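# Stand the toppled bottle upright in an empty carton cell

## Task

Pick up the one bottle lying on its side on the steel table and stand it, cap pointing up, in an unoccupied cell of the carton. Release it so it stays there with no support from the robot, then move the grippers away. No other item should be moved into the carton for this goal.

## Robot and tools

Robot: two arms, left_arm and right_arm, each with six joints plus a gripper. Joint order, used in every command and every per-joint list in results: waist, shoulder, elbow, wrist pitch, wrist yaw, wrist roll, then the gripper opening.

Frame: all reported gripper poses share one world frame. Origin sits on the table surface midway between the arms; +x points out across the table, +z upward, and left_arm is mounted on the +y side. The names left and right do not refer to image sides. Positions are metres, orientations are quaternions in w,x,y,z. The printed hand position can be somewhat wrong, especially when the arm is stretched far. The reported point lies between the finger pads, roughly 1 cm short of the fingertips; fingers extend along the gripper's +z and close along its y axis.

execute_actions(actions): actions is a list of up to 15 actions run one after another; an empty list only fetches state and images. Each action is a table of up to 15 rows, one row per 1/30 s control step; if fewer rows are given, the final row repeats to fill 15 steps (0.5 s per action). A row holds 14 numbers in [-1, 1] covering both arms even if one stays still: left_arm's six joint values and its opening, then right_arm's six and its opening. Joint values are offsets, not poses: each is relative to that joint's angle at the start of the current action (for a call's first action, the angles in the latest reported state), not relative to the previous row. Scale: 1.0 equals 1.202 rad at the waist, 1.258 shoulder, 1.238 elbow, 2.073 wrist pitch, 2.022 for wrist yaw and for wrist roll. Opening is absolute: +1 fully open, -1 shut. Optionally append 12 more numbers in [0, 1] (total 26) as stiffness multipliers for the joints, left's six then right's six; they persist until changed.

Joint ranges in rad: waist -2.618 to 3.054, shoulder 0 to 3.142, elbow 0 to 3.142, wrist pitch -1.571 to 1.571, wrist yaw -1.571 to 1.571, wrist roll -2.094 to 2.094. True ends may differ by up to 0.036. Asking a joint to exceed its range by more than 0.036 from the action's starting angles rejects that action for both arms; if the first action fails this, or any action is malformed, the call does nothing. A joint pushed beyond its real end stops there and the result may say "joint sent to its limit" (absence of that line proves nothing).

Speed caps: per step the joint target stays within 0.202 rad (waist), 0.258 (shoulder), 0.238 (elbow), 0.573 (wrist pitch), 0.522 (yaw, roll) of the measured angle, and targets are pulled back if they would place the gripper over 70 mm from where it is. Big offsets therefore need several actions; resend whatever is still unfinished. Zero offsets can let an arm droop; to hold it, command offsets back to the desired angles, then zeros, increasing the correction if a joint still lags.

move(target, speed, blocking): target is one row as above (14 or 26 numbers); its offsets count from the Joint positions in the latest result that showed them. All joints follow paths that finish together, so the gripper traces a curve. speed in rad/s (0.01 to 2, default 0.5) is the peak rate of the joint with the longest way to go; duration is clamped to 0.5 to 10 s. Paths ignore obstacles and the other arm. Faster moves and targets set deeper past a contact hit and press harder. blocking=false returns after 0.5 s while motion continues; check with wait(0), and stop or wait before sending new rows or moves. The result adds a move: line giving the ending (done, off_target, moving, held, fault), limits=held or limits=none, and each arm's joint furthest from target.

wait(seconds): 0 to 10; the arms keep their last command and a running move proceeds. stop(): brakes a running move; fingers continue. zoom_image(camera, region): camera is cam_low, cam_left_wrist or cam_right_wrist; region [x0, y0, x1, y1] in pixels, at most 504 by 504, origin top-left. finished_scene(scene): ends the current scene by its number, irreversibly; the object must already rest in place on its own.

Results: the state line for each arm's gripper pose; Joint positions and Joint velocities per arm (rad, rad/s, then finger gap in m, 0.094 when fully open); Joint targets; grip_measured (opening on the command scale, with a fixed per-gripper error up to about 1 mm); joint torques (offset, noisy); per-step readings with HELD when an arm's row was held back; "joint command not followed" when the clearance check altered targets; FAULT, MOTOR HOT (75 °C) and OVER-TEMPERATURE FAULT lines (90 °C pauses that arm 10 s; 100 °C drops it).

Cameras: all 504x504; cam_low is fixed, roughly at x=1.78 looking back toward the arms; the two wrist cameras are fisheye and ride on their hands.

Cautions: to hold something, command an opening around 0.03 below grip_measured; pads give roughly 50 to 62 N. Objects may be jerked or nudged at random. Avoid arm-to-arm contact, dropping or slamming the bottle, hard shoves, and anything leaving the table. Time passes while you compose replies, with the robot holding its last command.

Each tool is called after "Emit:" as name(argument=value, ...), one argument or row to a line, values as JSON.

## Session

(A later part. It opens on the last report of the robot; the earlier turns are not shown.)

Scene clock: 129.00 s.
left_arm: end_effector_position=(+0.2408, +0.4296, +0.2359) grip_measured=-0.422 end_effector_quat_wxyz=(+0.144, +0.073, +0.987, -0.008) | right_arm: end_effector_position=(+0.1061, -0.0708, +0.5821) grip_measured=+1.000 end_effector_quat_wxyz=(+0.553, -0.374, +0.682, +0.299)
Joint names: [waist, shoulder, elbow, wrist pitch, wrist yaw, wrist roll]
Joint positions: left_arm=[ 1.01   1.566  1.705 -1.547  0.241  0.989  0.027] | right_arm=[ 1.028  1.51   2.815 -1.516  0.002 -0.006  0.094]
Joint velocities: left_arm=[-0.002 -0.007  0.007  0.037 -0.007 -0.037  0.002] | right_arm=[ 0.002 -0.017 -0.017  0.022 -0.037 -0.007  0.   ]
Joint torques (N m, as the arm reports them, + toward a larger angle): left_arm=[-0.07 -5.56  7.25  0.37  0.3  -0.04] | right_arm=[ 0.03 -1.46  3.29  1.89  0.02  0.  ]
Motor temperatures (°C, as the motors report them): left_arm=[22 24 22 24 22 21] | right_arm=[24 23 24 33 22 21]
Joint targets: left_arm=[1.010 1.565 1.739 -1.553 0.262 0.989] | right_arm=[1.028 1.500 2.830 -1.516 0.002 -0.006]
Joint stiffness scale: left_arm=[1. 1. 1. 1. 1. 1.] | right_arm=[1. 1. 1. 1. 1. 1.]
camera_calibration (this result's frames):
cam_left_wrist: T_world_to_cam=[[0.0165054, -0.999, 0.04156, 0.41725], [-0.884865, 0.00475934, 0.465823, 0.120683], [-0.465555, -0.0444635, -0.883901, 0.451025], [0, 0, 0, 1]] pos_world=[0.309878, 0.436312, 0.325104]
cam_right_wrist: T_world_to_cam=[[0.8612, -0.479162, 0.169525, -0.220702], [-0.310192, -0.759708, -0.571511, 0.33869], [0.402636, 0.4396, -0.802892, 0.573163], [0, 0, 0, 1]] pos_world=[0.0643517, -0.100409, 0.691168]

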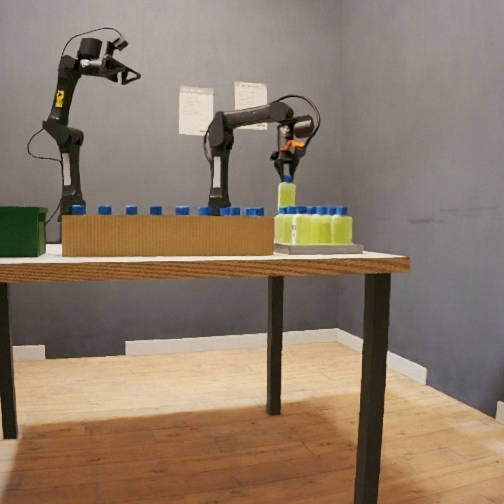

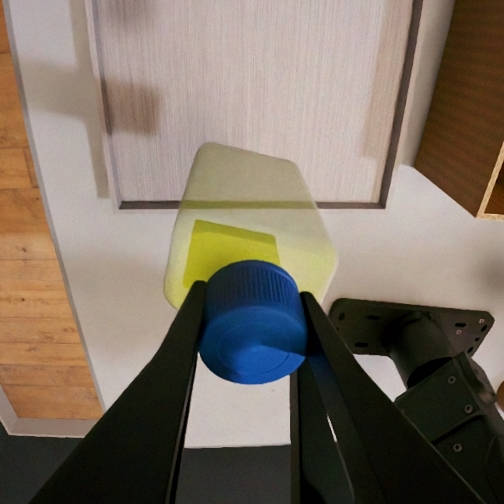

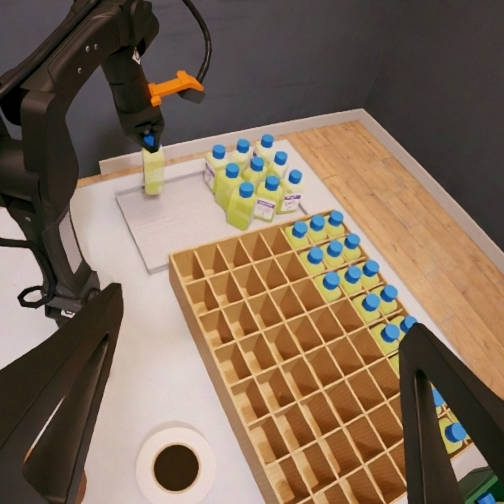

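Emit:
move(
  target=[-0.7230,-0.1828,-0.0953,0.0241,-0.1241,-0.4941,-0.445, 0,-0.008,0.012,0,0,0,1.0],
  speed=0.7,
)

Scene clock: 132.27 s.
left_arm: end_effector_position=(+0.2753, +0.2354, +0.2510) grip_measured=-0.422 end_effector_quat_wxyz=(+0.134, +0.001, +0.991, +0.001) | right_arm: end_effector_position=(+0.1061, -0.0708, +0.5821) grip_measured=+1.000 end_effector_quat_wxyz=(+0.553, -0.374, +0.682, +0.299)
Joint names: [waist, shoulder, elbow, wrist pitch, wrist yaw, wrist roll]
Joint positions: left_arm=[ 0.146  1.363  1.589 -1.528 -0.002 -0.001  0.027] | right_arm=[ 1.028  1.51   2.815 -1.516  0.002 -0.006  0.094]
Joint velocities: left_arm=[-0.007 -0.012 -0.002 -0.037 -0.037 -0.051 -0.001] | right_arm=[-0.012 -0.002  0.002 -0.007  0.051  0.051  0.   ]
Joint torques (N m, as the arm reports them, + toward a larger angle): left_arm=[-0.58 -5.72  4.83  0.95 -0.11 -0.13] | right_arm=[ 0.02 -1.45  3.26  1.9   0.03  0.  ]
Motor temperatures (°C, as the motors report them): left_arm=[22 24 22 24 22 21] | right_arm=[24 23 24 33 22 21]
Joint targets: left_arm=[0.141 1.336 1.587 -1.497 -0.010 -0.011] | right_arm=[1.028 1.500 2.830 -1.516 0.002 -0.006]
Joint stiffness scale: left_arm=[1. 1. 1. 1. 1. 1.] | right_arm=[1. 1. 1. 1. 1. 1.]
move: off_target (left_arm); limits=none; left_arm: farthest joint: the wrist pitch, 0.031 radians from its target (0.050 radians at the start); right_arm: farthest joint: the elbow, 0.015 radians from its target (0.015 radians at the start)
camera_calibration (this result's frames):
cam_left_wrist: T_world_to_cam=[[0.161175, -0.986018, 0.0423324, 0.179032], [-0.866585, -0.120865, 0.484171, 0.165117], [-0.472284, -0.114721, -0.873949, 0.487677], [0, 0, 0, 1]] pos_world=[0.344555, 0.252432, 0.338682]
cam_right_wrist: T_world_to_cam=[[0.8612, -0.479162, 0.169525, -0.220702], [-0.310192, -0.759708, -0.571511, 0.33869], [0.402636, 0.4396, -0.802892, 0.573163], [0, 0, 0, 1]] pos_world=[0.0643517, -0.100409, 0.691168]

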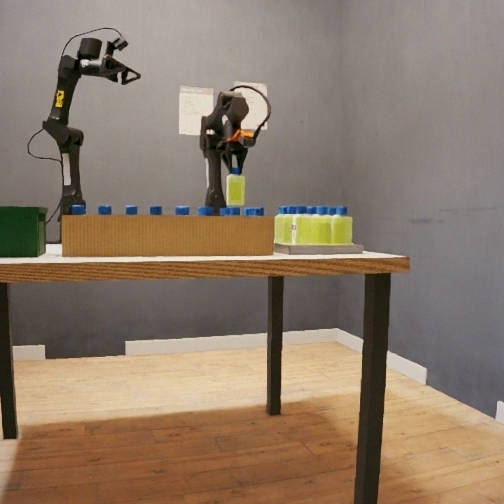

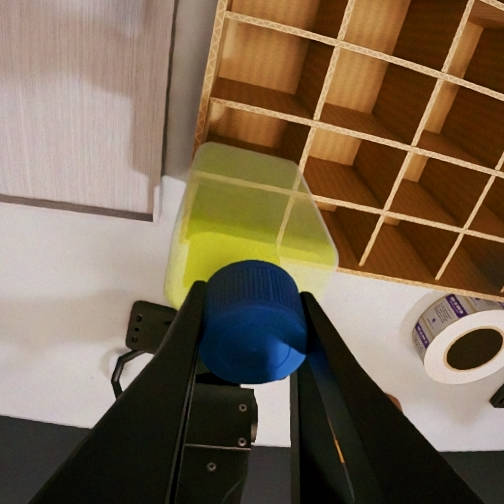

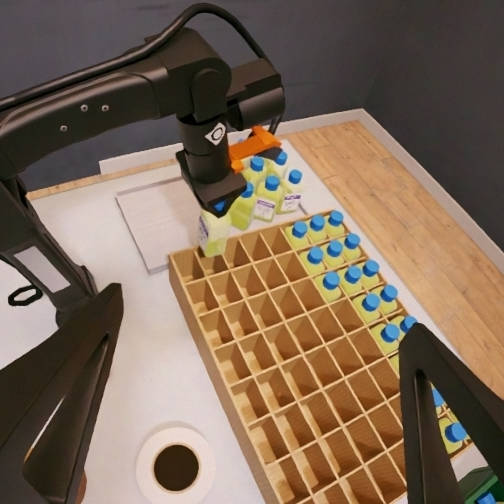

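Emit:
zoom_image(
  camera="cam_left_wrist",
  region=[150, 0, 504, 320],
)

Emit:
zoom_image(
  camera="cam_right_wrist",
  region=[140, 170, 320, 330],
)

Region (150, 0, 504, 320) of cam_left_wrist's 504x504 image, scaled by 1.424, with more detail than that image has; it fills the top 456 rows of this view, and the rest is white.

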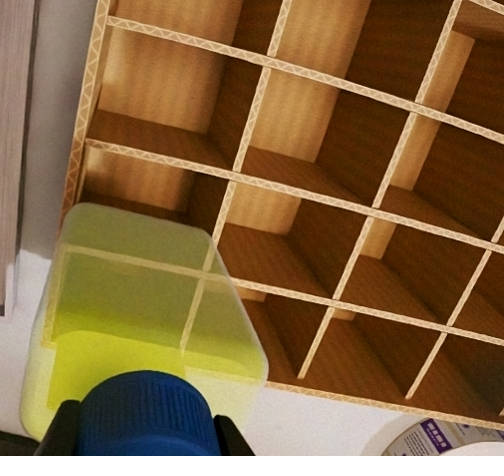

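Region (140, 170, 320, 330) of cam_right_wrist's 504x504 image, scaled by 2.800, with more detail than that image has.

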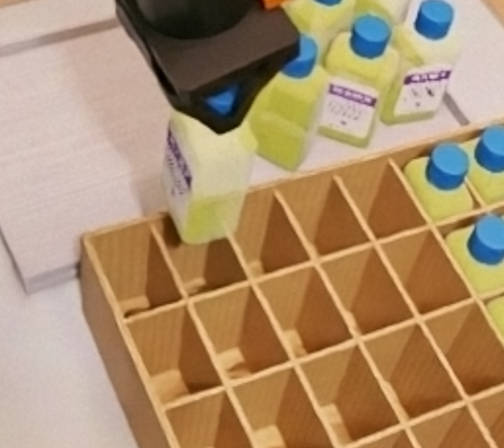

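Emit:
zoom_image(
  camera="cam_left_wrist",
  region=[160, 80, 360, 290],
)

Region (160, 80, 360, 290) of cam_left_wrist's 504x504 image, scaled by 2.400, with more detail than that image has; it fills the left 480 columns of this view, and the rest is white.

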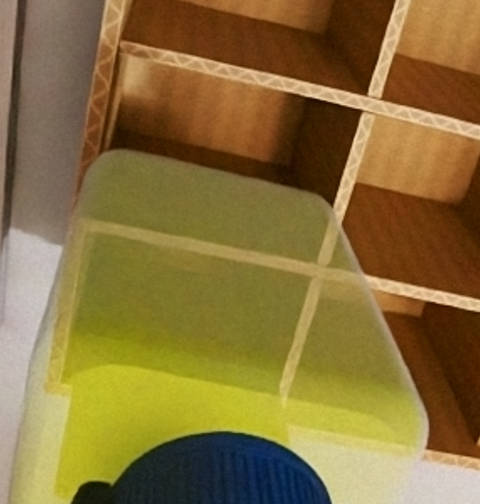

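Emit:
zoom_image(
  camera="cam_left_wrist",
  region=[180, 90, 330, 210],
)

Region (180, 90, 330, 210) of cam_left_wrist's 504x504 image, scaled by 3.360, with more detail than that image has; it fills the top 403 rows of this view, and the rest is white.

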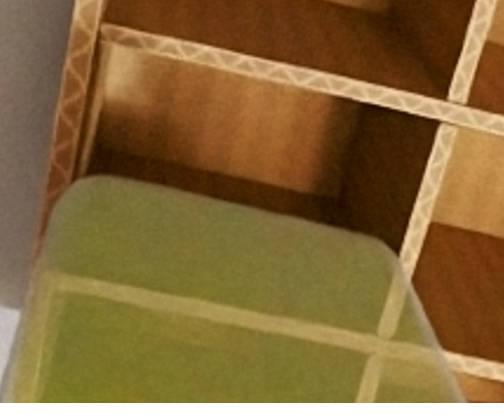

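Emit:
move(
  target=[-0.0191,-0.0215,-0.0372,0.0482,-0.004,-0.0208,-0.445, 0,-0.008,0.012,0,0,0,1.0],
  speed=0.2,
)

Scene clock: 141.90 s.
left_arm: end_effector_position=(+0.2854, +0.2316, +0.2419) grip_measured=-0.422 end_effector_quat_wxyz=(+0.145, -0.008, +0.989, -0.002) | right_arm: end_effector_position=(+0.1061, -0.0708, +0.5821) grip_measured=+1.000 end_effector_quat_wxyz=(+0.553, -0.374, +0.682, +0.299)
Joint names: [waist, shoulder, elbow, wrist pitch, wrist yaw, wrist roll]
Joint positions: left_arm=[ 0.131  1.363  1.543 -1.461 -0.003 -0.033  0.027] | right_arm=[ 1.028  1.51   2.815 -1.516  0.002 -0.006  0.094]
Joint velocities: left_arm=[-0.002 -0.012 -0.017 -0.037  0.022 -0.051 -0.   ] | right_arm=[ 0.002  0.017 -0.007  0.037 -0.007  0.037  0.   ]
Joint torques (N m, as the arm reports them, + toward a larger angle): left_arm=[-0.7  -5.91  5.1   0.96 -0.1  -0.1 ] | right_arm=[ 0.01 -1.44  3.25  1.88  0.02  0.  ]
Motor temperatures (°C, as the motors report them): left_arm=[22 24 22 24 22 21] | right_arm=[24 23 24 34 22 21]
Joint targets: left_arm=[0.123 1.335 1.543 -1.428 -0.010 -0.043] | right_arm=[1.028 1.500 2.830 -1.516 0.002 -0.006]
Joint stiffness scale: left_arm=[1. 1. 1. 1. 1. 1.] | right_arm=[1. 1. 1. 1. 1. 1.]
move: off_target (left_arm); limits=none; left_arm: farthest joint: the wrist pitch, 0.033 radians from its target (0.100 radians at the start); right_arm: farthest joint: the elbow, 0.015 radians from its target (0.015 radians at the start)
camera_calibration (this result's frames):
cam_left_wrist: T_world_to_cam=[[0.176652, -0.982757, 0.0546183, 0.165869], [-0.87462, -0.131276, 0.466697, 0.186708], [-0.45148, -0.130213, -0.882729, 0.483868], [0, 0, 0, 1]] pos_world=[0.352454, 0.250525, 0.330928]
cam_right_wrist: T_world_to_cam=[[0.8612, -0.479162, 0.169525, -0.220702], [-0.310192, -0.759708, -0.571511, 0.33869], [0.402636, 0.4396, -0.802892, 0.573163], [0, 0, 0, 1]] pos_world=[0.0643517, -0.100409, 0.691168]

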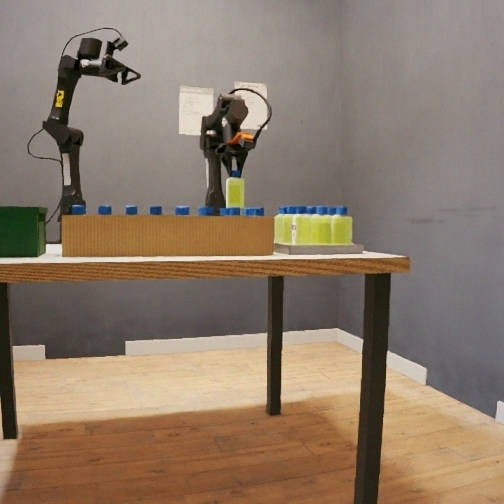

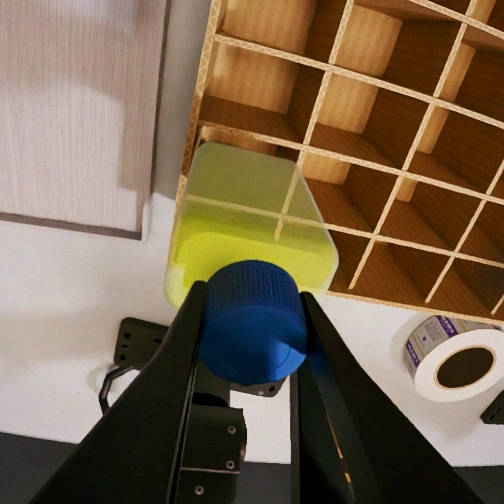

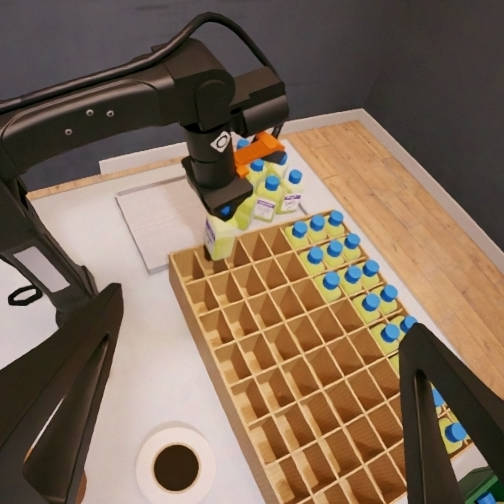

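Emit:
zoom_image(
  camera="cam_left_wrist",
  region=[160, 90, 350, 290],
)

Region (160, 90, 350, 290) of cam_left_wrist's 504x504 image, scaled by 2.520, with more detail than that image has; it fills the left 479 columns of this view, and the rest is white.

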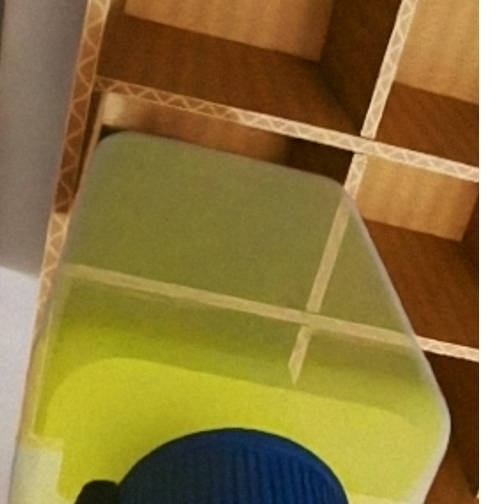

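Emit:
execute_actions(
  actions=[
    [[-0.0072,-0.0241,-0.0065,0.0189,-0.0035,-0.005,-0.445,0,-0.008,0.012,0,0,0,1.0],[-0.0077,-0.0259,-0.0131,0.0219,-0.0035,-0.005,-0.445,0,-0.008,0.012,0,0,0,1.0],[-0.0083,-0.0277,-0.0196,0.0248,-0.0035,-0.005,-0.445,0,-0.008,0.012,0,0,0,1.0],[-0.0088,-0.0294,-0.0261,0.0278,-0.0035,-0.005,-0.445,0,-0.008,0.012,0,0,0,1.0],[-0.0093,-0.0312,-0.0327,0.0308,-0.0035,-0.005,-0.445,0,-0.008,0.012,0,0,0,1.0],[-0.0098,-0.0330,-0.0392,0.0338,-0.0035,-0.005,-0.445,0,-0.008,0.012,0,0,0,1.0],[-0.0103,-0.0348,-0.0457,0.0367,-0.0035,-0.005,-0.445,0,-0.008,0.012,0,0,0,1.0],[-0.0108,-0.0366,-0.0523,0.0397,-0.0035,-0.005,-0.445,0,-0.008,0.012,0,0,0,1.0],[-0.0114,-0.0384,-0.0588,0.0427,-0.0035,-0.005,-0.445,0,-0.008,0.012,0,0,0,1.0],[-0.0119,-0.0401,-0.0653,0.0456,-0.0035,-0.005,-0.445,0,-0.008,0.012,0,0,0,1.0],[-0.0124,-0.0419,-0.0719,0.0487,-0.0035,-0.005,-0.445,0,-0.008,0.012,0,0,0,1.0],[-0.0129,-0.0437,-0.0784,0.0516,-0.0035,-0.005,-0.445,0,-0.008,0.012,0,0,0,1.0]],
  ],
)

Emit:
wait(
  seconds=0.3,
)

Scene clock: 147.40 s.
left_arm: end_effector_position=(+0.2828, +0.2299, +0.2220) grip_measured=-0.422 end_effector_quat_wxyz=(+0.137, -0.005, +0.991, -0.003) | right_arm: end_effector_position=(+0.1061, -0.0708, +0.5821) grip_measured=+1.000 end_effector_quat_wxyz=(+0.553, -0.374, +0.682, +0.299)
Joint names: [waist, shoulder, elbow, wrist pitch, wrist yaw, wrist roll]
Joint positions: left_arm=[ 0.124  1.339  1.445 -1.401 -0.003 -0.034  0.027] | right_arm=[ 1.028  1.51   2.815 -1.516  0.002 -0.006  0.094]
Joint velocities: left_arm=[-0.002 -0.007 -0.051  0.066 -0.037 -0.022  0.001] | right_arm=[-0.007 -0.002 -0.007  0.037 -0.007 -0.066  0.   ]
Joint torques (N m, as the arm reports them, + toward a larger angle): left_arm=[-0.76 -6.47  5.56  0.98 -0.11 -0.07] | right_arm=[ 0.03 -1.43  3.25  1.89  0.02  0.  ]
Motor temperatures (°C, as the motors report them): left_arm=[22 24 22 25 21 21] | right_arm=[24 23 24 34 22 21]
Joint targets: left_arm=[0.116 1.307 1.446 -1.354 -0.010 -0.043] | right_arm=[1.028 1.500 2.830 -1.516 0.002 -0.006]
Joint stiffness scale: left_arm=[1. 1. 1. 1. 1. 1.] | right_arm=[1. 1. 1. 1. 1. 1.]
Step readings (joint positions):
0: left_arm=[0.131 1.363 1.543 -1.461 -0.003 -0.033] | right_arm=[1.028 1.510 2.815 -1.516 0.002 -0.006]
1: left_arm=[0.131 1.363 1.543 -1.460 -0.003 -0.033] | right_arm=[1.028 1.510 2.815 -1.516 0.002 -0.006]
2: left_arm=[0.131 1.362 1.541 -1.458 -0.003 -0.033] | right_arm=[1.028 1.510 2.815 -1.516 0.002 -0.006]
4: left_arm=[0.131 1.357 1.528 -1.448 -0.003 -0.033] | right_arm=[1.028 1.510 2.815 -1.516 0.002 -0.006]
8: left_arm=[0.130 1.349 1.493 -1.432 -0.003 -0.034] | right_arm=[1.028 1.510 2.815 -1.516 0.002 -0.006]
15: Joint positions above
camera_calibration (this result's frames):
cam_left_wrist: T_world_to_cam=[[0.171534, -0.983831, 0.0514974, 0.168132], [-0.868178, -0.126248, 0.479926, 0.187566], [-0.465665, -0.127033, -0.875796, 0.466658], [0, 0, 0, 1]] pos_world=[0.351307, 0.248374, 0.310022]
cam_right_wrist: T_world_to_cam=[[0.8612, -0.479162, 0.169525, -0.220702], [-0.310192, -0.759708, -0.571511, 0.33869], [0.402636, 0.4396, -0.802892, 0.573163], [0, 0, 0, 1]] pos_world=[0.0643517, -0.100409, 0.691168]

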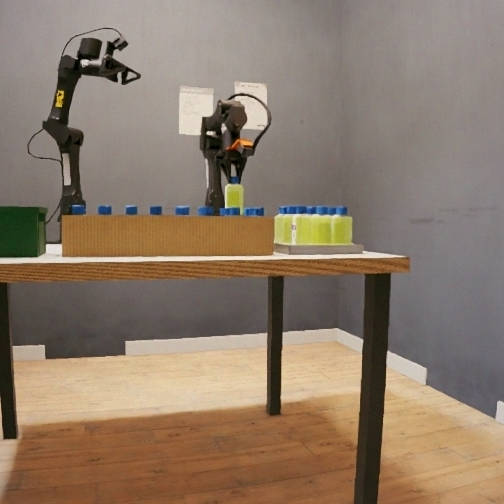

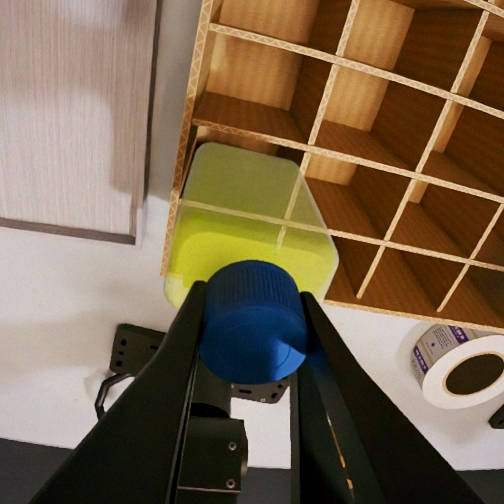

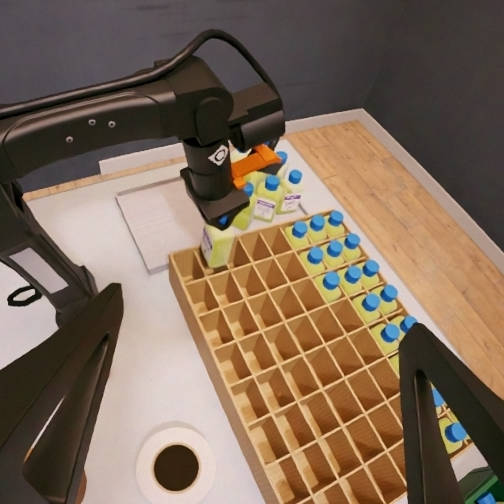

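Scene clock: 147.70 s.
left_arm: end_effector_position=(+0.2859, +0.2298, +0.2225) grip_measured=-0.422 end_effector_quat_wxyz=(+0.143, -0.005, +0.990, -0.003) | right_arm: end_effector_position=(+0.1061, -0.0708, +0.5821) grip_measured=+1.000 end_effector_quat_wxyz=(+0.553, -0.374, +0.682, +0.299)
Joint names: [waist, shoulder, elbow, wrist pitch, wrist yaw, wrist roll]
Joint positions: left_arm=[ 0.124  1.339  1.444 -1.388 -0.003 -0.034  0.027] | right_arm=[ 1.028  1.51   2.815 -1.516  0.002 -0.006  0.094]
Joint velocities: left_arm=[ 0.012  0.007 -0.002  0.037  0.095 -0.007 -0.   ] | right_arm=[-0.007 -0.007  0.007 -0.022 -0.007 -0.066  0.   ]
Joint torques (N m, as the arm reports them, + toward a larger angle): left_arm=[-0.79 -6.25  5.34  1.   -0.08 -0.1 ] | right_arm=[ 0.01 -1.43  3.29  1.89  0.02  0.01]
Motor temperatures (°C, as the motors report them): left_arm=[22 24 22 25 21 21] | right_arm=[24 23 24 34 22 21]
Joint targets: left_arm=[0.116 1.307 1.446 -1.354 -0.010 -0.043] | right_arm=[1.028 1.500 2.830 -1.516 0.002 -0.006]
Joint stiffness scale: left_arm=[1. 1. 1. 1. 1. 1.] | right_arm=[1. 1. 1. 1. 1. 1.]
wait: 0.30 s; no rest
camera_calibration (this result's frames):
cam_left_wrist: T_world_to_cam=[[0.170891, -0.983816, 0.0538805, 0.167162], [-0.87397, -0.126107, 0.469333, 0.193951], [-0.454943, -0.127295, -0.881376, 0.466723], [0, 0, 0, 1]] pos_world=[0.353273, 0.248326, 0.311324]
cam_right_wrist: T_world_to_cam=[[0.8612, -0.479162, 0.169525, -0.220702], [-0.310192, -0.759708, -0.571511, 0.33869], [0.402636, 0.4396, -0.802892, 0.573163], [0, 0, 0, 1]] pos_world=[0.0643517, -0.100409, 0.691168]

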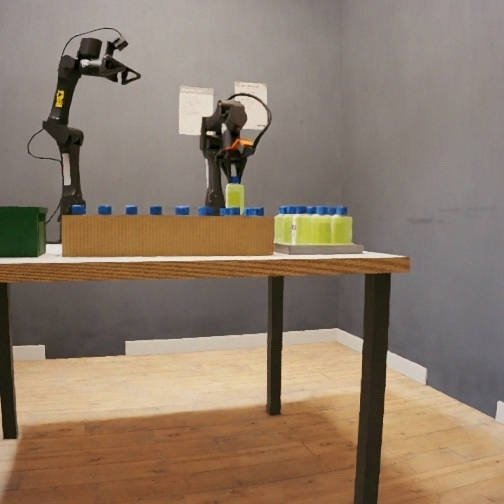

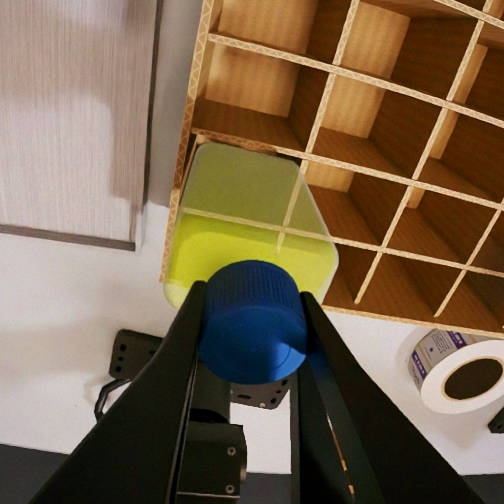

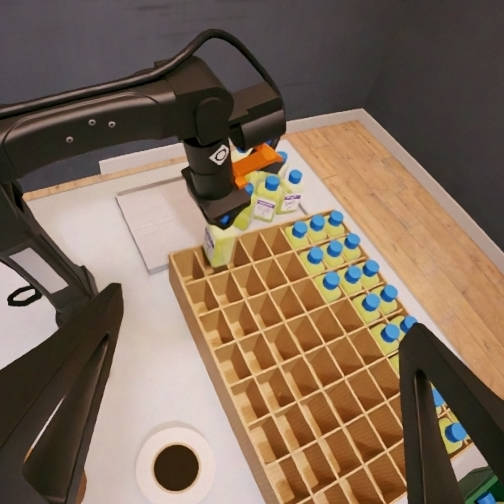

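Emit:
zoom_image(
  camera="cam_left_wrist",
  region=[160, 90, 350, 290],
)

Emit:
zoom_image(
  camera="cam_right_wrist",
  region=[150, 190, 290, 310],
)

Region (160, 90, 350, 290) of cam_left_wrist's 504x504 image, scaled by 2.520, with more detail than that image has; it fills the left 479 columns of this view, and the rest is white.

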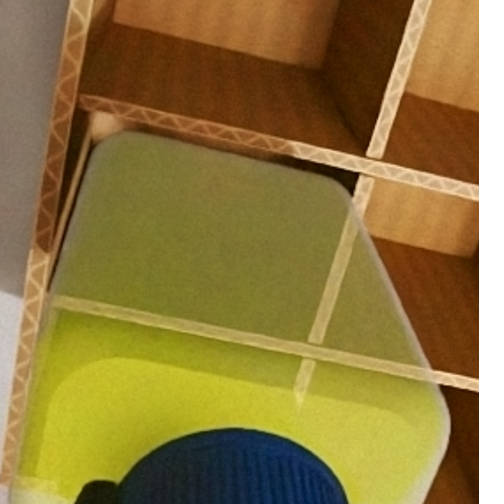

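Region (150, 190, 290, 310) of cam_right_wrist's 504x504 image, scaled by 3.600, with more detail than that image has; it fills the top 432 rows of this view, and the rest is white.

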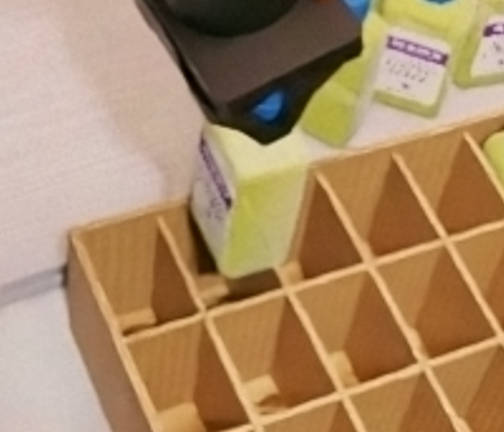

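Emit:
zoom_image(
  camera="cam_left_wrist",
  region=[180, 110, 320, 190],
)

Region (180, 110, 320, 190) of cam_left_wrist's 504x504 image, scaled by 3.600, with more detail than that image has; it fills the top 288 rows of this view, and the rest is white.

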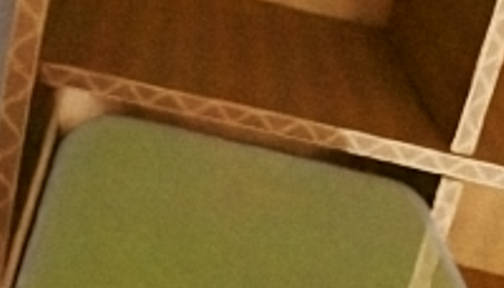

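Emit:
execute_actions(
  actions=[
    [[-0.0017,-0.0268,-0.0024,0.0185,-0.0035,-0.0006,-0.445,0,-0.008,0.012,0,0,0,1.0],[-0.0017,-0.0281,-0.0063,0.0206,-0.0035,0.0032,-0.445,0,-0.008,0.012,0,0,0,1.0],[-0.0017,-0.0295,-0.0103,0.0228,-0.0035,0.0071,-0.445,0,-0.008,0.012,0,0,0,1.0],[-0.0017,-0.0309,-0.0142,0.0249,-0.0035,0.0109,-0.445,0,-0.008,0.012,0,0,0,1.0],[-0.0017,-0.0323,-0.0182,0.0270,-0.0035,0.0148,-0.445,0,-0.008,0.012,0,0,0,1.0],[-0.0017,-0.0336,-0.0221,0.0291,-0.0035,0.0148,-0.445,0,-0.008,0.012,0,0,0,1.0],[-0.0017,-0.0350,-0.0261,0.0312,-0.0035,0.0148,-0.445,0,-0.008,0.012,0,0,0,1.0],[-0.0017,-0.0363,-0.0300,0.0333,-0.0035,0.0148,-0.445,0,-0.008,0.012,0,0,0,1.0],[-0.0017,-0.0377,-0.0340,0.0355,-0.0035,0.0148,-0.445,0,-0.008,0.012,0,0,0,1.0],[-0.0017,-0.0391,-0.0379,0.0376,-0.0035,0.0148,-0.445,0,-0.008,0.012,0,0,0,1.0],[-0.0017,-0.0405,-0.0419,0.0397,-0.0035,0.0148,-0.445,0,-0.008,0.012,0,0,0,1.0],[-0.0017,-0.0418,-0.0458,0.0397,-0.0035,0.0148,-0.445,0,-0.008,0.012,0,0,0,1.0],[-0.0017,-0.0432,-0.0498,0.0397,-0.0035,0.0148,-0.445,0,-0.008,0.012,0,0,0,1.0]],
  ],
)

Emit:
wait(
  seconds=0.5,
)

Scene clock: 153.00 s.
left_arm: end_effector_position=(+0.2840, +0.2299, +0.2124) grip_measured=-0.422 end_effector_quat_wxyz=(+0.146, +0.004, +0.989, -0.001) | right_arm: end_effector_position=(+0.1061, -0.0708, +0.5821) grip_measured=+1.000 end_effector_quat_wxyz=(+0.553, -0.374, +0.682, +0.299)
Joint names: [waist, shoulder, elbow, wrist pitch, wrist yaw, wrist roll]
Joint positions: left_arm=[ 0.124  1.316  1.383 -1.346 -0.003 -0.015  0.027] | right_arm=[ 1.028  1.51   2.815 -1.516  0.002 -0.006  0.094]
Joint velocities: left_arm=[-0.007 -0.007 -0.046  0.022  0.051 -0.037 -0.   ] | right_arm=[-0.012  0.007 -0.002 -0.066 -0.022  0.066  0.   ]
Joint torques (N m, as the arm reports them, + toward a larger angle): left_arm=[-0.28 -6.07  5.41  1.04 -0.1   0.06] | right_arm=[ 0.01 -1.44  3.27  1.88  0.02  0.  ]
Motor temperatures (°C, as the motors report them): left_arm=[22 24 22 25 21 21] | right_arm=[24 23 24 34 22 21]
Joint targets: left_arm=[0.122 1.285 1.382 -1.305 -0.010 -0.004] | right_arm=[1.028 1.500 2.830 -1.516 0.002 -0.006]
Joint stiffness scale: left_arm=[1. 1. 1. 1. 1. 1.] | right_arm=[1. 1. 1. 1. 1. 1.]
Step readings (joint positions):
0: left_arm=[0.124 1.339 1.444 -1.386 -0.003 -0.034] | right_arm=[1.028 1.510 2.815 -1.516 0.002 -0.006]
1: left_arm=[0.124 1.339 1.444 -1.386 -0.003 -0.034] | right_arm=[1.028 1.510 2.815 -1.516 0.002 -0.006]
2: left_arm=[0.124 1.339 1.444 -1.385 -0.003 -0.034] | right_arm=[1.028 1.510 2.815 -1.516 0.002 -0.006]
4: left_arm=[0.124 1.336 1.437 -1.377 -0.003 -0.032] | right_arm=[1.028 1.510 2.815 -1.516 0.002 -0.006]
8: left_arm=[0.124 1.326 1.415 -1.366 -0.003 -0.021] | right_arm=[1.028 1.510 2.815 -1.516 0.002 -0.006]
15: Joint positions above
camera_calibration (this result's frames):
cam_left_wrist: T_world_to_cam=[[0.153, -0.986987, 0.0494777, 0.174811], [-0.878283, -0.112857, 0.464632, 0.196251], [-0.453001, -0.114544, -0.884121, 0.454097], [0, 0, 0, 1]] pos_world=[0.351324, 0.246699, 0.301643]
cam_right_wrist: T_world_to_cam=[[0.8612, -0.479162, 0.169525, -0.220702], [-0.310192, -0.759708, -0.571511, 0.33869], [0.402636, 0.4396, -0.802892, 0.573163], [0, 0, 0, 1]] pos_world=[0.0643517, -0.100409, 0.691168]

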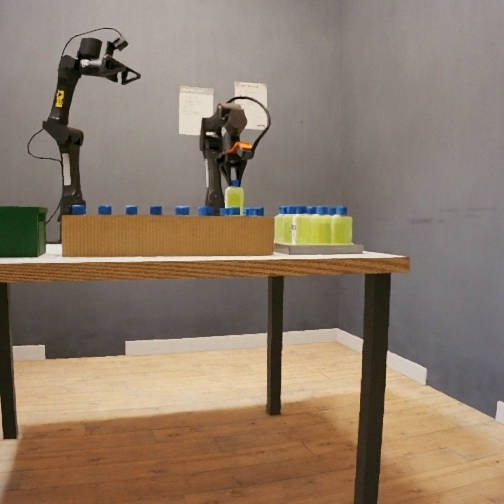

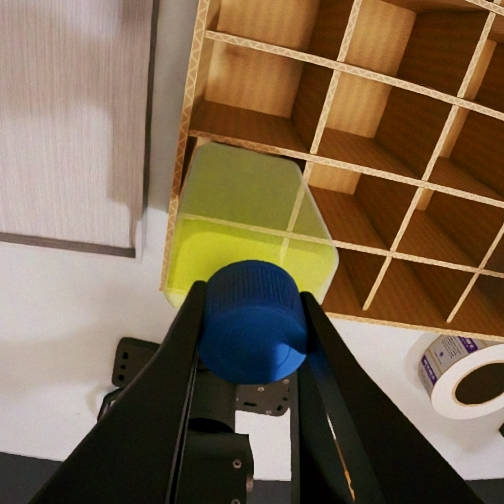

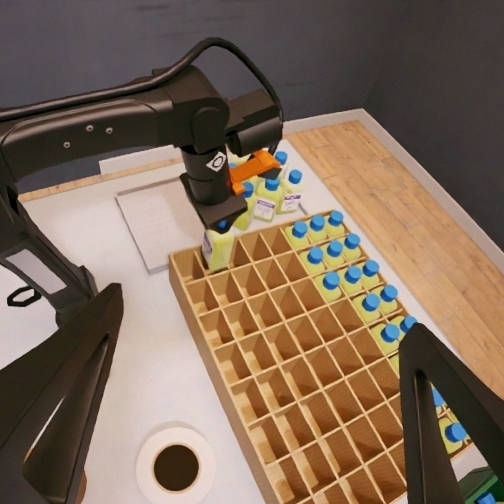

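Scene clock: 153.50 s.
left_arm: end_effector_position=(+0.2853, +0.2298, +0.2122) grip_measured=-0.422 end_effector_quat_wxyz=(+0.148, +0.005, +0.989, -0.001) | right_arm: end_effector_position=(+0.1061, -0.0708, +0.5821) grip_measured=+1.000 end_effector_quat_wxyz=(+0.553, -0.374, +0.682, +0.299)
Joint names: [waist, shoulder, elbow, wrist pitch, wrist yaw, wrist roll]
Joint positions: left_arm=[ 0.124  1.316  1.38  -1.338 -0.003 -0.014  0.027] | right_arm=[ 1.028  1.51   2.815 -1.516  0.002 -0.006  0.094]
Joint velocities: left_arm=[-0.007 -0.012  0.012 -0.022  0.007  0.007  0.   ] | right_arm=[-0.002  0.007  0.012  0.007  0.037 -0.007  0.   ]
Joint torques (N m, as the arm reports them, + toward a larger angle): left_arm=[-0.11 -6.14  5.46  1.   -0.09  0.08] | right_arm=[-0.01 -1.42  3.25  1.88  0.03  0.  ]
Motor temperatures (°C, as the motors report them): left_arm=[22 24 22 25 21 21] | right_arm=[24 23 24 34 22 21]
Joint targets: left_arm=[0.122 1.285 1.382 -1.305 -0.010 -0.004] | right_arm=[1.028 1.500 2.830 -1.516 0.002 -0.006]
Joint stiffness scale: left_arm=[1. 1. 1. 1. 1. 1.] | right_arm=[1. 1. 1. 1. 1. 1.]
wait: 0.50 s; at rest by 0.40 s
camera_calibration (this result's frames):
cam_left_wrist: T_world_to_cam=[[0.151672, -0.987164, 0.0500252, 0.174903], [-0.880701, -0.111991, 0.460243, 0.198874], [-0.448733, -0.113863, -0.886382, 0.453575], [0, 0, 0, 1]] pos_world=[0.352155, 0.246576, 0.301761]
cam_right_wrist: T_world_to_cam=[[0.8612, -0.479162, 0.169525, -0.220702], [-0.310192, -0.759708, -0.571511, 0.33869], [0.402636, 0.4396, -0.802892, 0.573163], [0, 0, 0, 1]] pos_world=[0.0643517, -0.100409, 0.691168]

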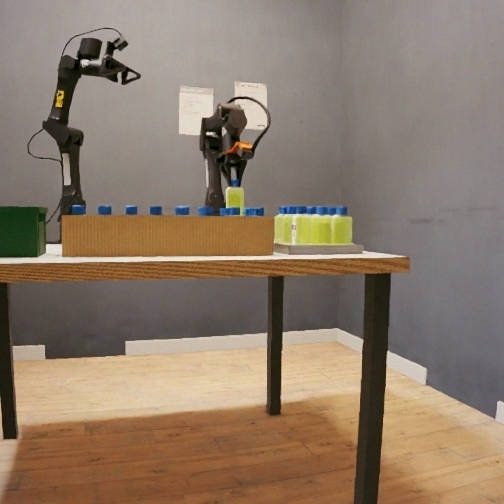

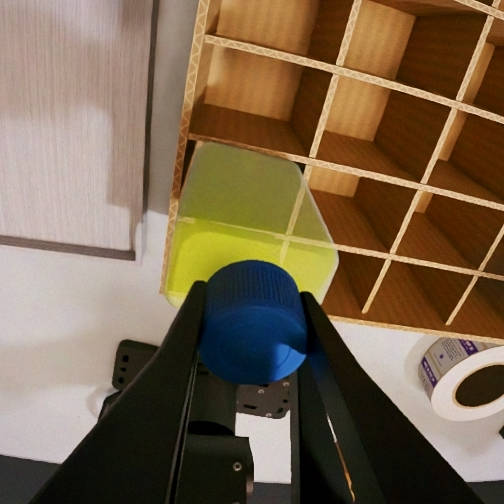

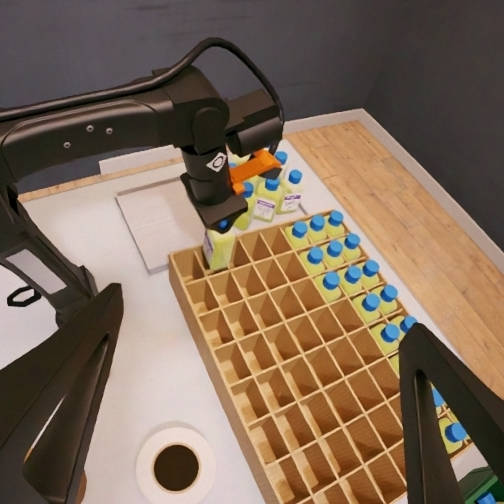

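Emit:
zoom_image(
  camera="cam_left_wrist",
  region=[160, 110, 350, 290],
)

Region (160, 110, 350, 290) of cam_left_wrist's 504x504 image, scaled by 2.653, with more detail than that image has; it fills the top 477 rows of this view, and the rest is white.

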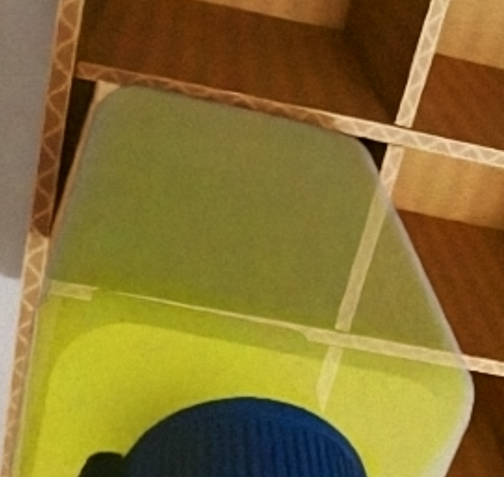

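Emit:
execute_actions(
  actions=[
    [[-0.0017,-0.0257,-0.0042,0.0189,-0.0035,0.005,-0.445,0,-0.008,0.012,0,0,0,1.0],[-0.0017,-0.0269,-0.0099,0.0219,-0.0035,0.005,-0.445,0,-0.008,0.012,0,0,0,1.0],[-0.0017,-0.0280,-0.0157,0.0249,-0.0035,0.005,-0.445,0,-0.008,0.012,0,0,0,1.0],[-0.0017,-0.0291,-0.0214,0.0279,-0.0035,0.005,-0.445,0,-0.008,0.012,0,0,0,1.0],[-0.0017,-0.0303,-0.0272,0.0309,-0.0035,0.005,-0.445,0,-0.008,0.012,0,0,0,1.0],[-0.0017,-0.0314,-0.0329,0.0339,-0.0035,0.005,-0.445,0,-0.008,0.012,0,0,0,1.0],[-0.0017,-0.0325,-0.0387,0.0369,-0.0035,0.005,-0.445,0,-0.008,0.012,0,0,0,1.0],[-0.0017,-0.0337,-0.0444,0.0400,-0.0035,0.005,-0.445,0,-0.008,0.012,0,0,0,1.0],[-0.0017,-0.0348,-0.0502,0.0430,-0.0035,0.005,-0.445,0,-0.008,0.012,0,0,0,1.0],[-0.0017,-0.0359,-0.0559,0.0460,-0.0035,0.005,-0.445,0,-0.008,0.012,0,0,0,1.0],[-0.0017,-0.0371,-0.0617,0.0490,-0.0035,0.005,-0.445,0,-0.008,0.012,0,0,0,1.0],[-0.0017,-0.0382,-0.0674,0.0520,-0.0035,0.005,-0.445,0,-0.008,0.012,0,0,0,1.0],[-0.0017,-0.0393,-0.0732,0.0550,-0.0035,0.005,-0.445,0,-0.008,0.012,0,0,0,1.0],[-0.0017,-0.0405,-0.0789,0.0580,-0.0035,0.005,-0.445,0,-0.008,0.012,0,0,0,1.0],[-0.0017,-0.0416,-0.0847,0.0610,-0.0035,0.005,-0.445,0,-0.008,0.012,0,0,0,1.0]],
    [[-0.0017,-0.0271,-0.0157,0.0292,-0.0035,0.005,-0.445,0,-0.008,0.012,0,0,0,1.0],[-0.0017,-0.0279,-0.0218,0.0324,-0.0035,0.005,-0.445,0,-0.008,0.012,0,0,0,1.0],[-0.0017,-0.0288,-0.0278,0.0357,-0.0035,0.005,-0.445,0,-0.008,0.012,0,0,0,1.0],[-0.0017,-0.0296,-0.0338,0.0389,-0.0035,0.005,-0.445,0,-0.008,0.012,0,0,0,1.0],[-0.0017,-0.0305,-0.0398,0.0421,-0.0035,0.005,-0.445,0,-0.008,0.012,0,0,0,1.0],[-0.0017,-0.0314,-0.0459,0.0453,-0.0035,0.005,-0.445,0,-0.008,0.012,0,0,0,1.0],[-0.0017,-0.0322,-0.0519,0.0486,-0.0035,0.005,-0.445,0,-0.008,0.012,0,0,0,1.0],[-0.0017,-0.0331,-0.0579,0.0518,-0.0035,0.005,-0.445,0,-0.008,0.012,0,0,0,1.0],[-0.0017,-0.0339,-0.0639,0.0550,-0.0035,0.005,-0.445,0,-0.008,0.012,0,0,0,1.0],[-0.0017,-0.0348,-0.0700,0.0582,-0.0035,0.005,-0.445,0,-0.008,0.012,0,0,0,1.0],[-0.0017,-0.0357,-0.0760,0.0615,-0.0035,0.005,-0.445,0,-0.008,0.012,0,0,0,1.0],[-0.0017,-0.0365,-0.0820,0.0647,-0.0035,0.005,-0.445,0,-0.008,0.012,0,0,0,1.0],[-0.0017,-0.0374,-0.0880,0.0679,-0.0035,0.005,-0.445,0,-0.008,0.012,0,0,0,1.0],[-0.0017,-0.0382,-0.0941,0.0679,-0.0035,0.005,-0.445,0,-0.008,0.012,0,0,0,1.0],[-0.0017,-0.0391,-0.1001,0.0679,-0.0035,0.005,-0.445,0,-0.008,0.012,0,0,0,1.0]],
  ],
)

Emit:
wait(
  seconds=0.5,
)

Scene clock: 159.10 s.
left_arm: end_effector_position=(+0.2815, +0.2301, +0.2031) grip_measured=-0.422 end_effector_quat_wxyz=(+0.190, +0.005, +0.982, -0.002) | right_arm: end_effector_position=(+0.1061, -0.0708, +0.5821) grip_measured=+1.000 end_effector_quat_wxyz=(+0.553, -0.374, +0.682, +0.299)
Joint names: [waist, shoulder, elbow, wrist pitch, wrist yaw, wrist roll]
Joint positions: left_arm=[ 0.124  1.211  1.243 -1.22  -0.004 -0.014  0.027] | right_arm=[ 1.028  1.51   2.815 -1.516  0.002 -0.006  0.094]
Joint velocities: left_arm=[ 0.002 -0.125 -0.11   0.037 -0.081  0.022  0.   ] | right_arm=[-0.002 -0.012 -0.012  0.037  0.022  0.007  0.   ]
Joint torques (N m, as the arm reports them, + toward a larger angle): left_arm=[-0.16 -0.66  2.08  1.53 -0.1   0.09] | right_arm=[-0.02 -1.45  3.27  1.89  0.02  0.01]
Motor temperatures (°C, as the motors report them): left_arm=[22 24 22 25 21 21] | right_arm=[24 23 24 34 22 21]
Joint targets: left_arm=[0.122 1.225 1.185 -1.136 -0.010 -0.004] | right_arm=[1.028 1.500 2.830 -1.516 0.002 -0.006]
Joint stiffness scale: left_arm=[1. 1. 1. 1. 1. 1.] | right_arm=[1. 1. 1. 1. 1. 1.]
Step readings (joint positions; steps 1 to 15: 1st action; 16 to 30: 2nd action):
0: left_arm=[0.124 1.316 1.380 -1.338 -0.003 -0.014] | right_arm=[1.028 1.510 2.815 -1.516 0.002 -0.006]
1: left_arm=[0.124 1.316 1.380 -1.338 -0.003 -0.014] | right_arm=[1.028 1.510 2.815 -1.516 0.002 -0.006]
2: left_arm=[0.124 1.315 1.379 -1.336 -0.003 -0.014] | right_arm=[1.028 1.510 2.815 -1.516 0.002 -0.006]
4: left_arm=[0.124 1.311 1.368 -1.326 -0.003 -0.014] | right_arm=[1.028 1.510 2.815 -1.516 0.002 -0.006]
8: left_arm=[0.124 1.303 1.340 -1.310 -0.003 -0.014] | right_arm=[1.028 1.510 2.815 -1.516 0.002 -0.006]
15: left_arm=[0.124 1.274 1.309 -1.277 -0.003 -0.014] | right_arm=[1.028 1.510 2.815 -1.516 0.002 -0.006]
16: left_arm=[0.124 1.269 1.306 -1.274 -0.003 -0.014] | right_arm=[1.028 1.510 2.815 -1.516 0.002 -0.006]
17: left_arm=[0.124 1.264 1.302 -1.272 -0.003 -0.014] | right_arm=[1.028 1.510 2.815 -1.516 0.002 -0.006]
19: left_arm=[0.124 1.255 1.292 -1.264 -0.003 -0.014] | right_arm=[1.028 1.510 2.815 -1.516 0.002 -0.006]
23: left_arm=[0.124 1.240 1.274 -1.248 -0.003 -0.014] | right_arm=[1.028 1.510 2.815 -1.516 0.002 -0.006]
30: Joint positions above
camera_calibration (this result's frames):
cam_left_wrist: T_world_to_cam=[[0.146669, -0.987108, 0.0640725, 0.174692], [-0.916929, -0.111368, 0.383194, 0.225534], [-0.371119, -0.114953, -0.921443, 0.429346], [0, 0, 0, 1]] pos_world=[0.340515, 0.246912, 0.298002]
cam_right_wrist: T_world_to_cam=[[0.8612, -0.479162, 0.169525, -0.220702], [-0.310192, -0.759708, -0.571511, 0.33869], [0.402636, 0.4396, -0.802892, 0.573163], [0, 0, 0, 1]] pos_world=[0.0643517, -0.100409, 0.691168]

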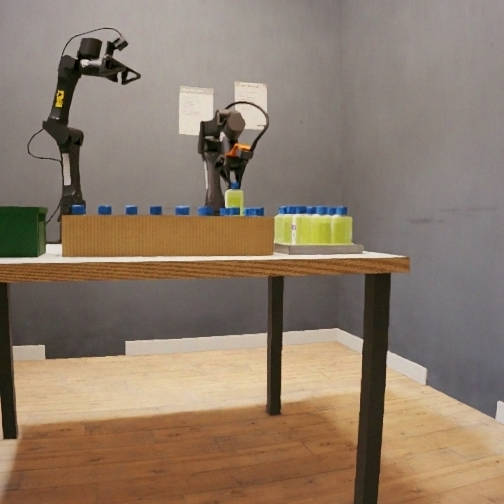

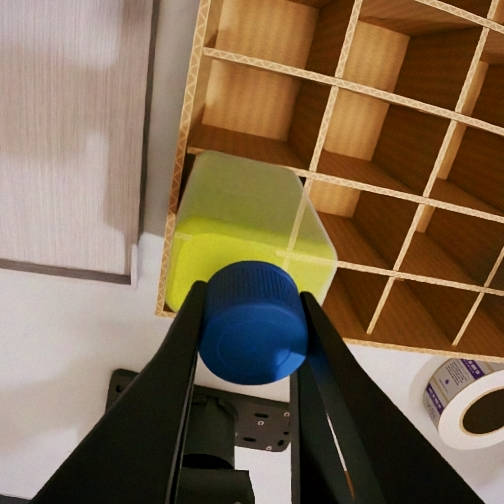

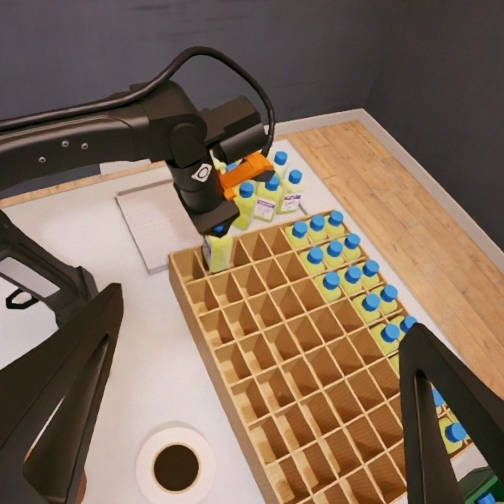

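Scene clock: 159.60 s.
left_arm: end_effector_position=(+0.2813, +0.2301, +0.2030) grip_measured=-0.422 end_effector_quat_wxyz=(+0.194, +0.005, +0.981, -0.002) | right_arm: end_effector_position=(+0.1061, -0.0708, +0.5821) grip_measured=+1.000 end_effector_quat_wxyz=(+0.553, -0.374, +0.682, +0.299)
Joint names: [waist, shoulder, elbow, wrist pitch, wrist yaw, wrist roll]
Joint positions: left_arm=[ 0.124  1.204  1.236 -1.213 -0.004 -0.014  0.027] | right_arm=[ 1.028  1.51   2.815 -1.516  0.002 -0.006  0.094]
Joint velocities: left_arm=[-0.012  0.002  0.002  0.037 -0.066 -0.022 -0.001] | right_arm=[-0.012 -0.002 -0.002  0.037 -0.007 -0.022  0.   ]
Joint torques (N m, as the arm reports them, + toward a larger angle): left_arm=[-0.33 -0.55  1.96  1.6  -0.07  0.05] | right_arm=[ 0.02 -1.45  3.25  1.88  0.02  0.  ]
Motor temperatures (°C, as the motors report them): left_arm=[22 24 22 25 21 21] | right_arm=[24 23 24 34 22 21]
Joint targets: left_arm=[0.122 1.225 1.185 -1.136 -0.010 -0.004] | right_arm=[1.028 1.500 2.830 -1.516 0.002 -0.006]
Joint stiffness scale: left_arm=[1. 1. 1. 1. 1. 1.] | right_arm=[1. 1. 1. 1. 1. 1.]
wait: 0.50 s; at rest by 0.30 s
camera_calibration (this result's frames):
cam_left_wrist: T_world_to_cam=[[0.146225, -0.987098, 0.0652435, 0.174614], [-0.919538, -0.111305, 0.37691, 0.227354], [-0.364785, -0.115108, -0.923949, 0.427999], [0, 0, 0, 1]] pos_world=[0.339655, 0.246933, 0.298365]
cam_right_wrist: T_world_to_cam=[[0.8612, -0.479162, 0.169525, -0.220702], [-0.310192, -0.759708, -0.571511, 0.33869], [0.402636, 0.4396, -0.802892, 0.573163], [0, 0, 0, 1]] pos_world=[0.0643517, -0.100409, 0.691168]

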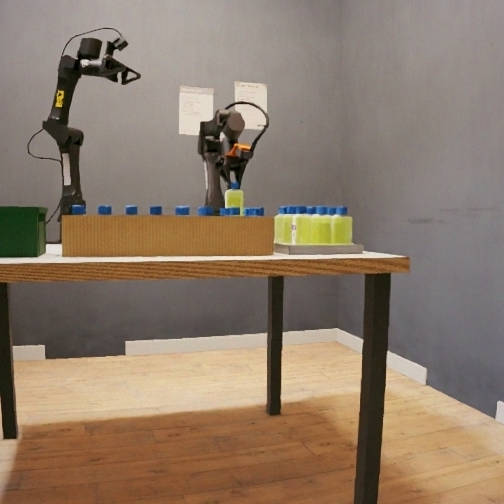

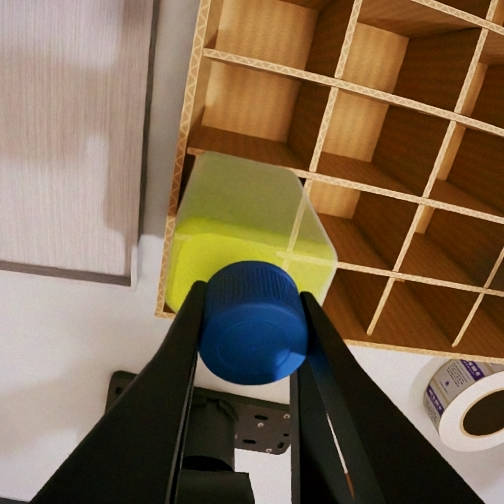

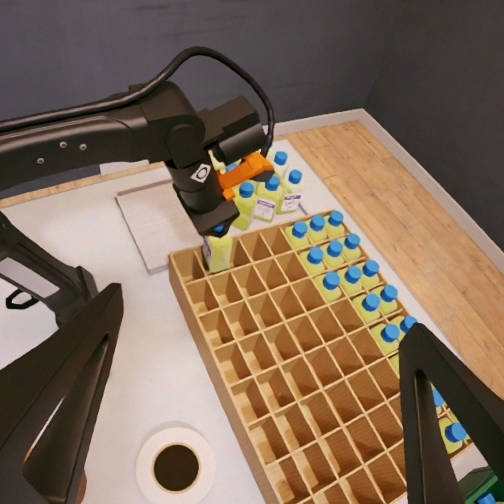

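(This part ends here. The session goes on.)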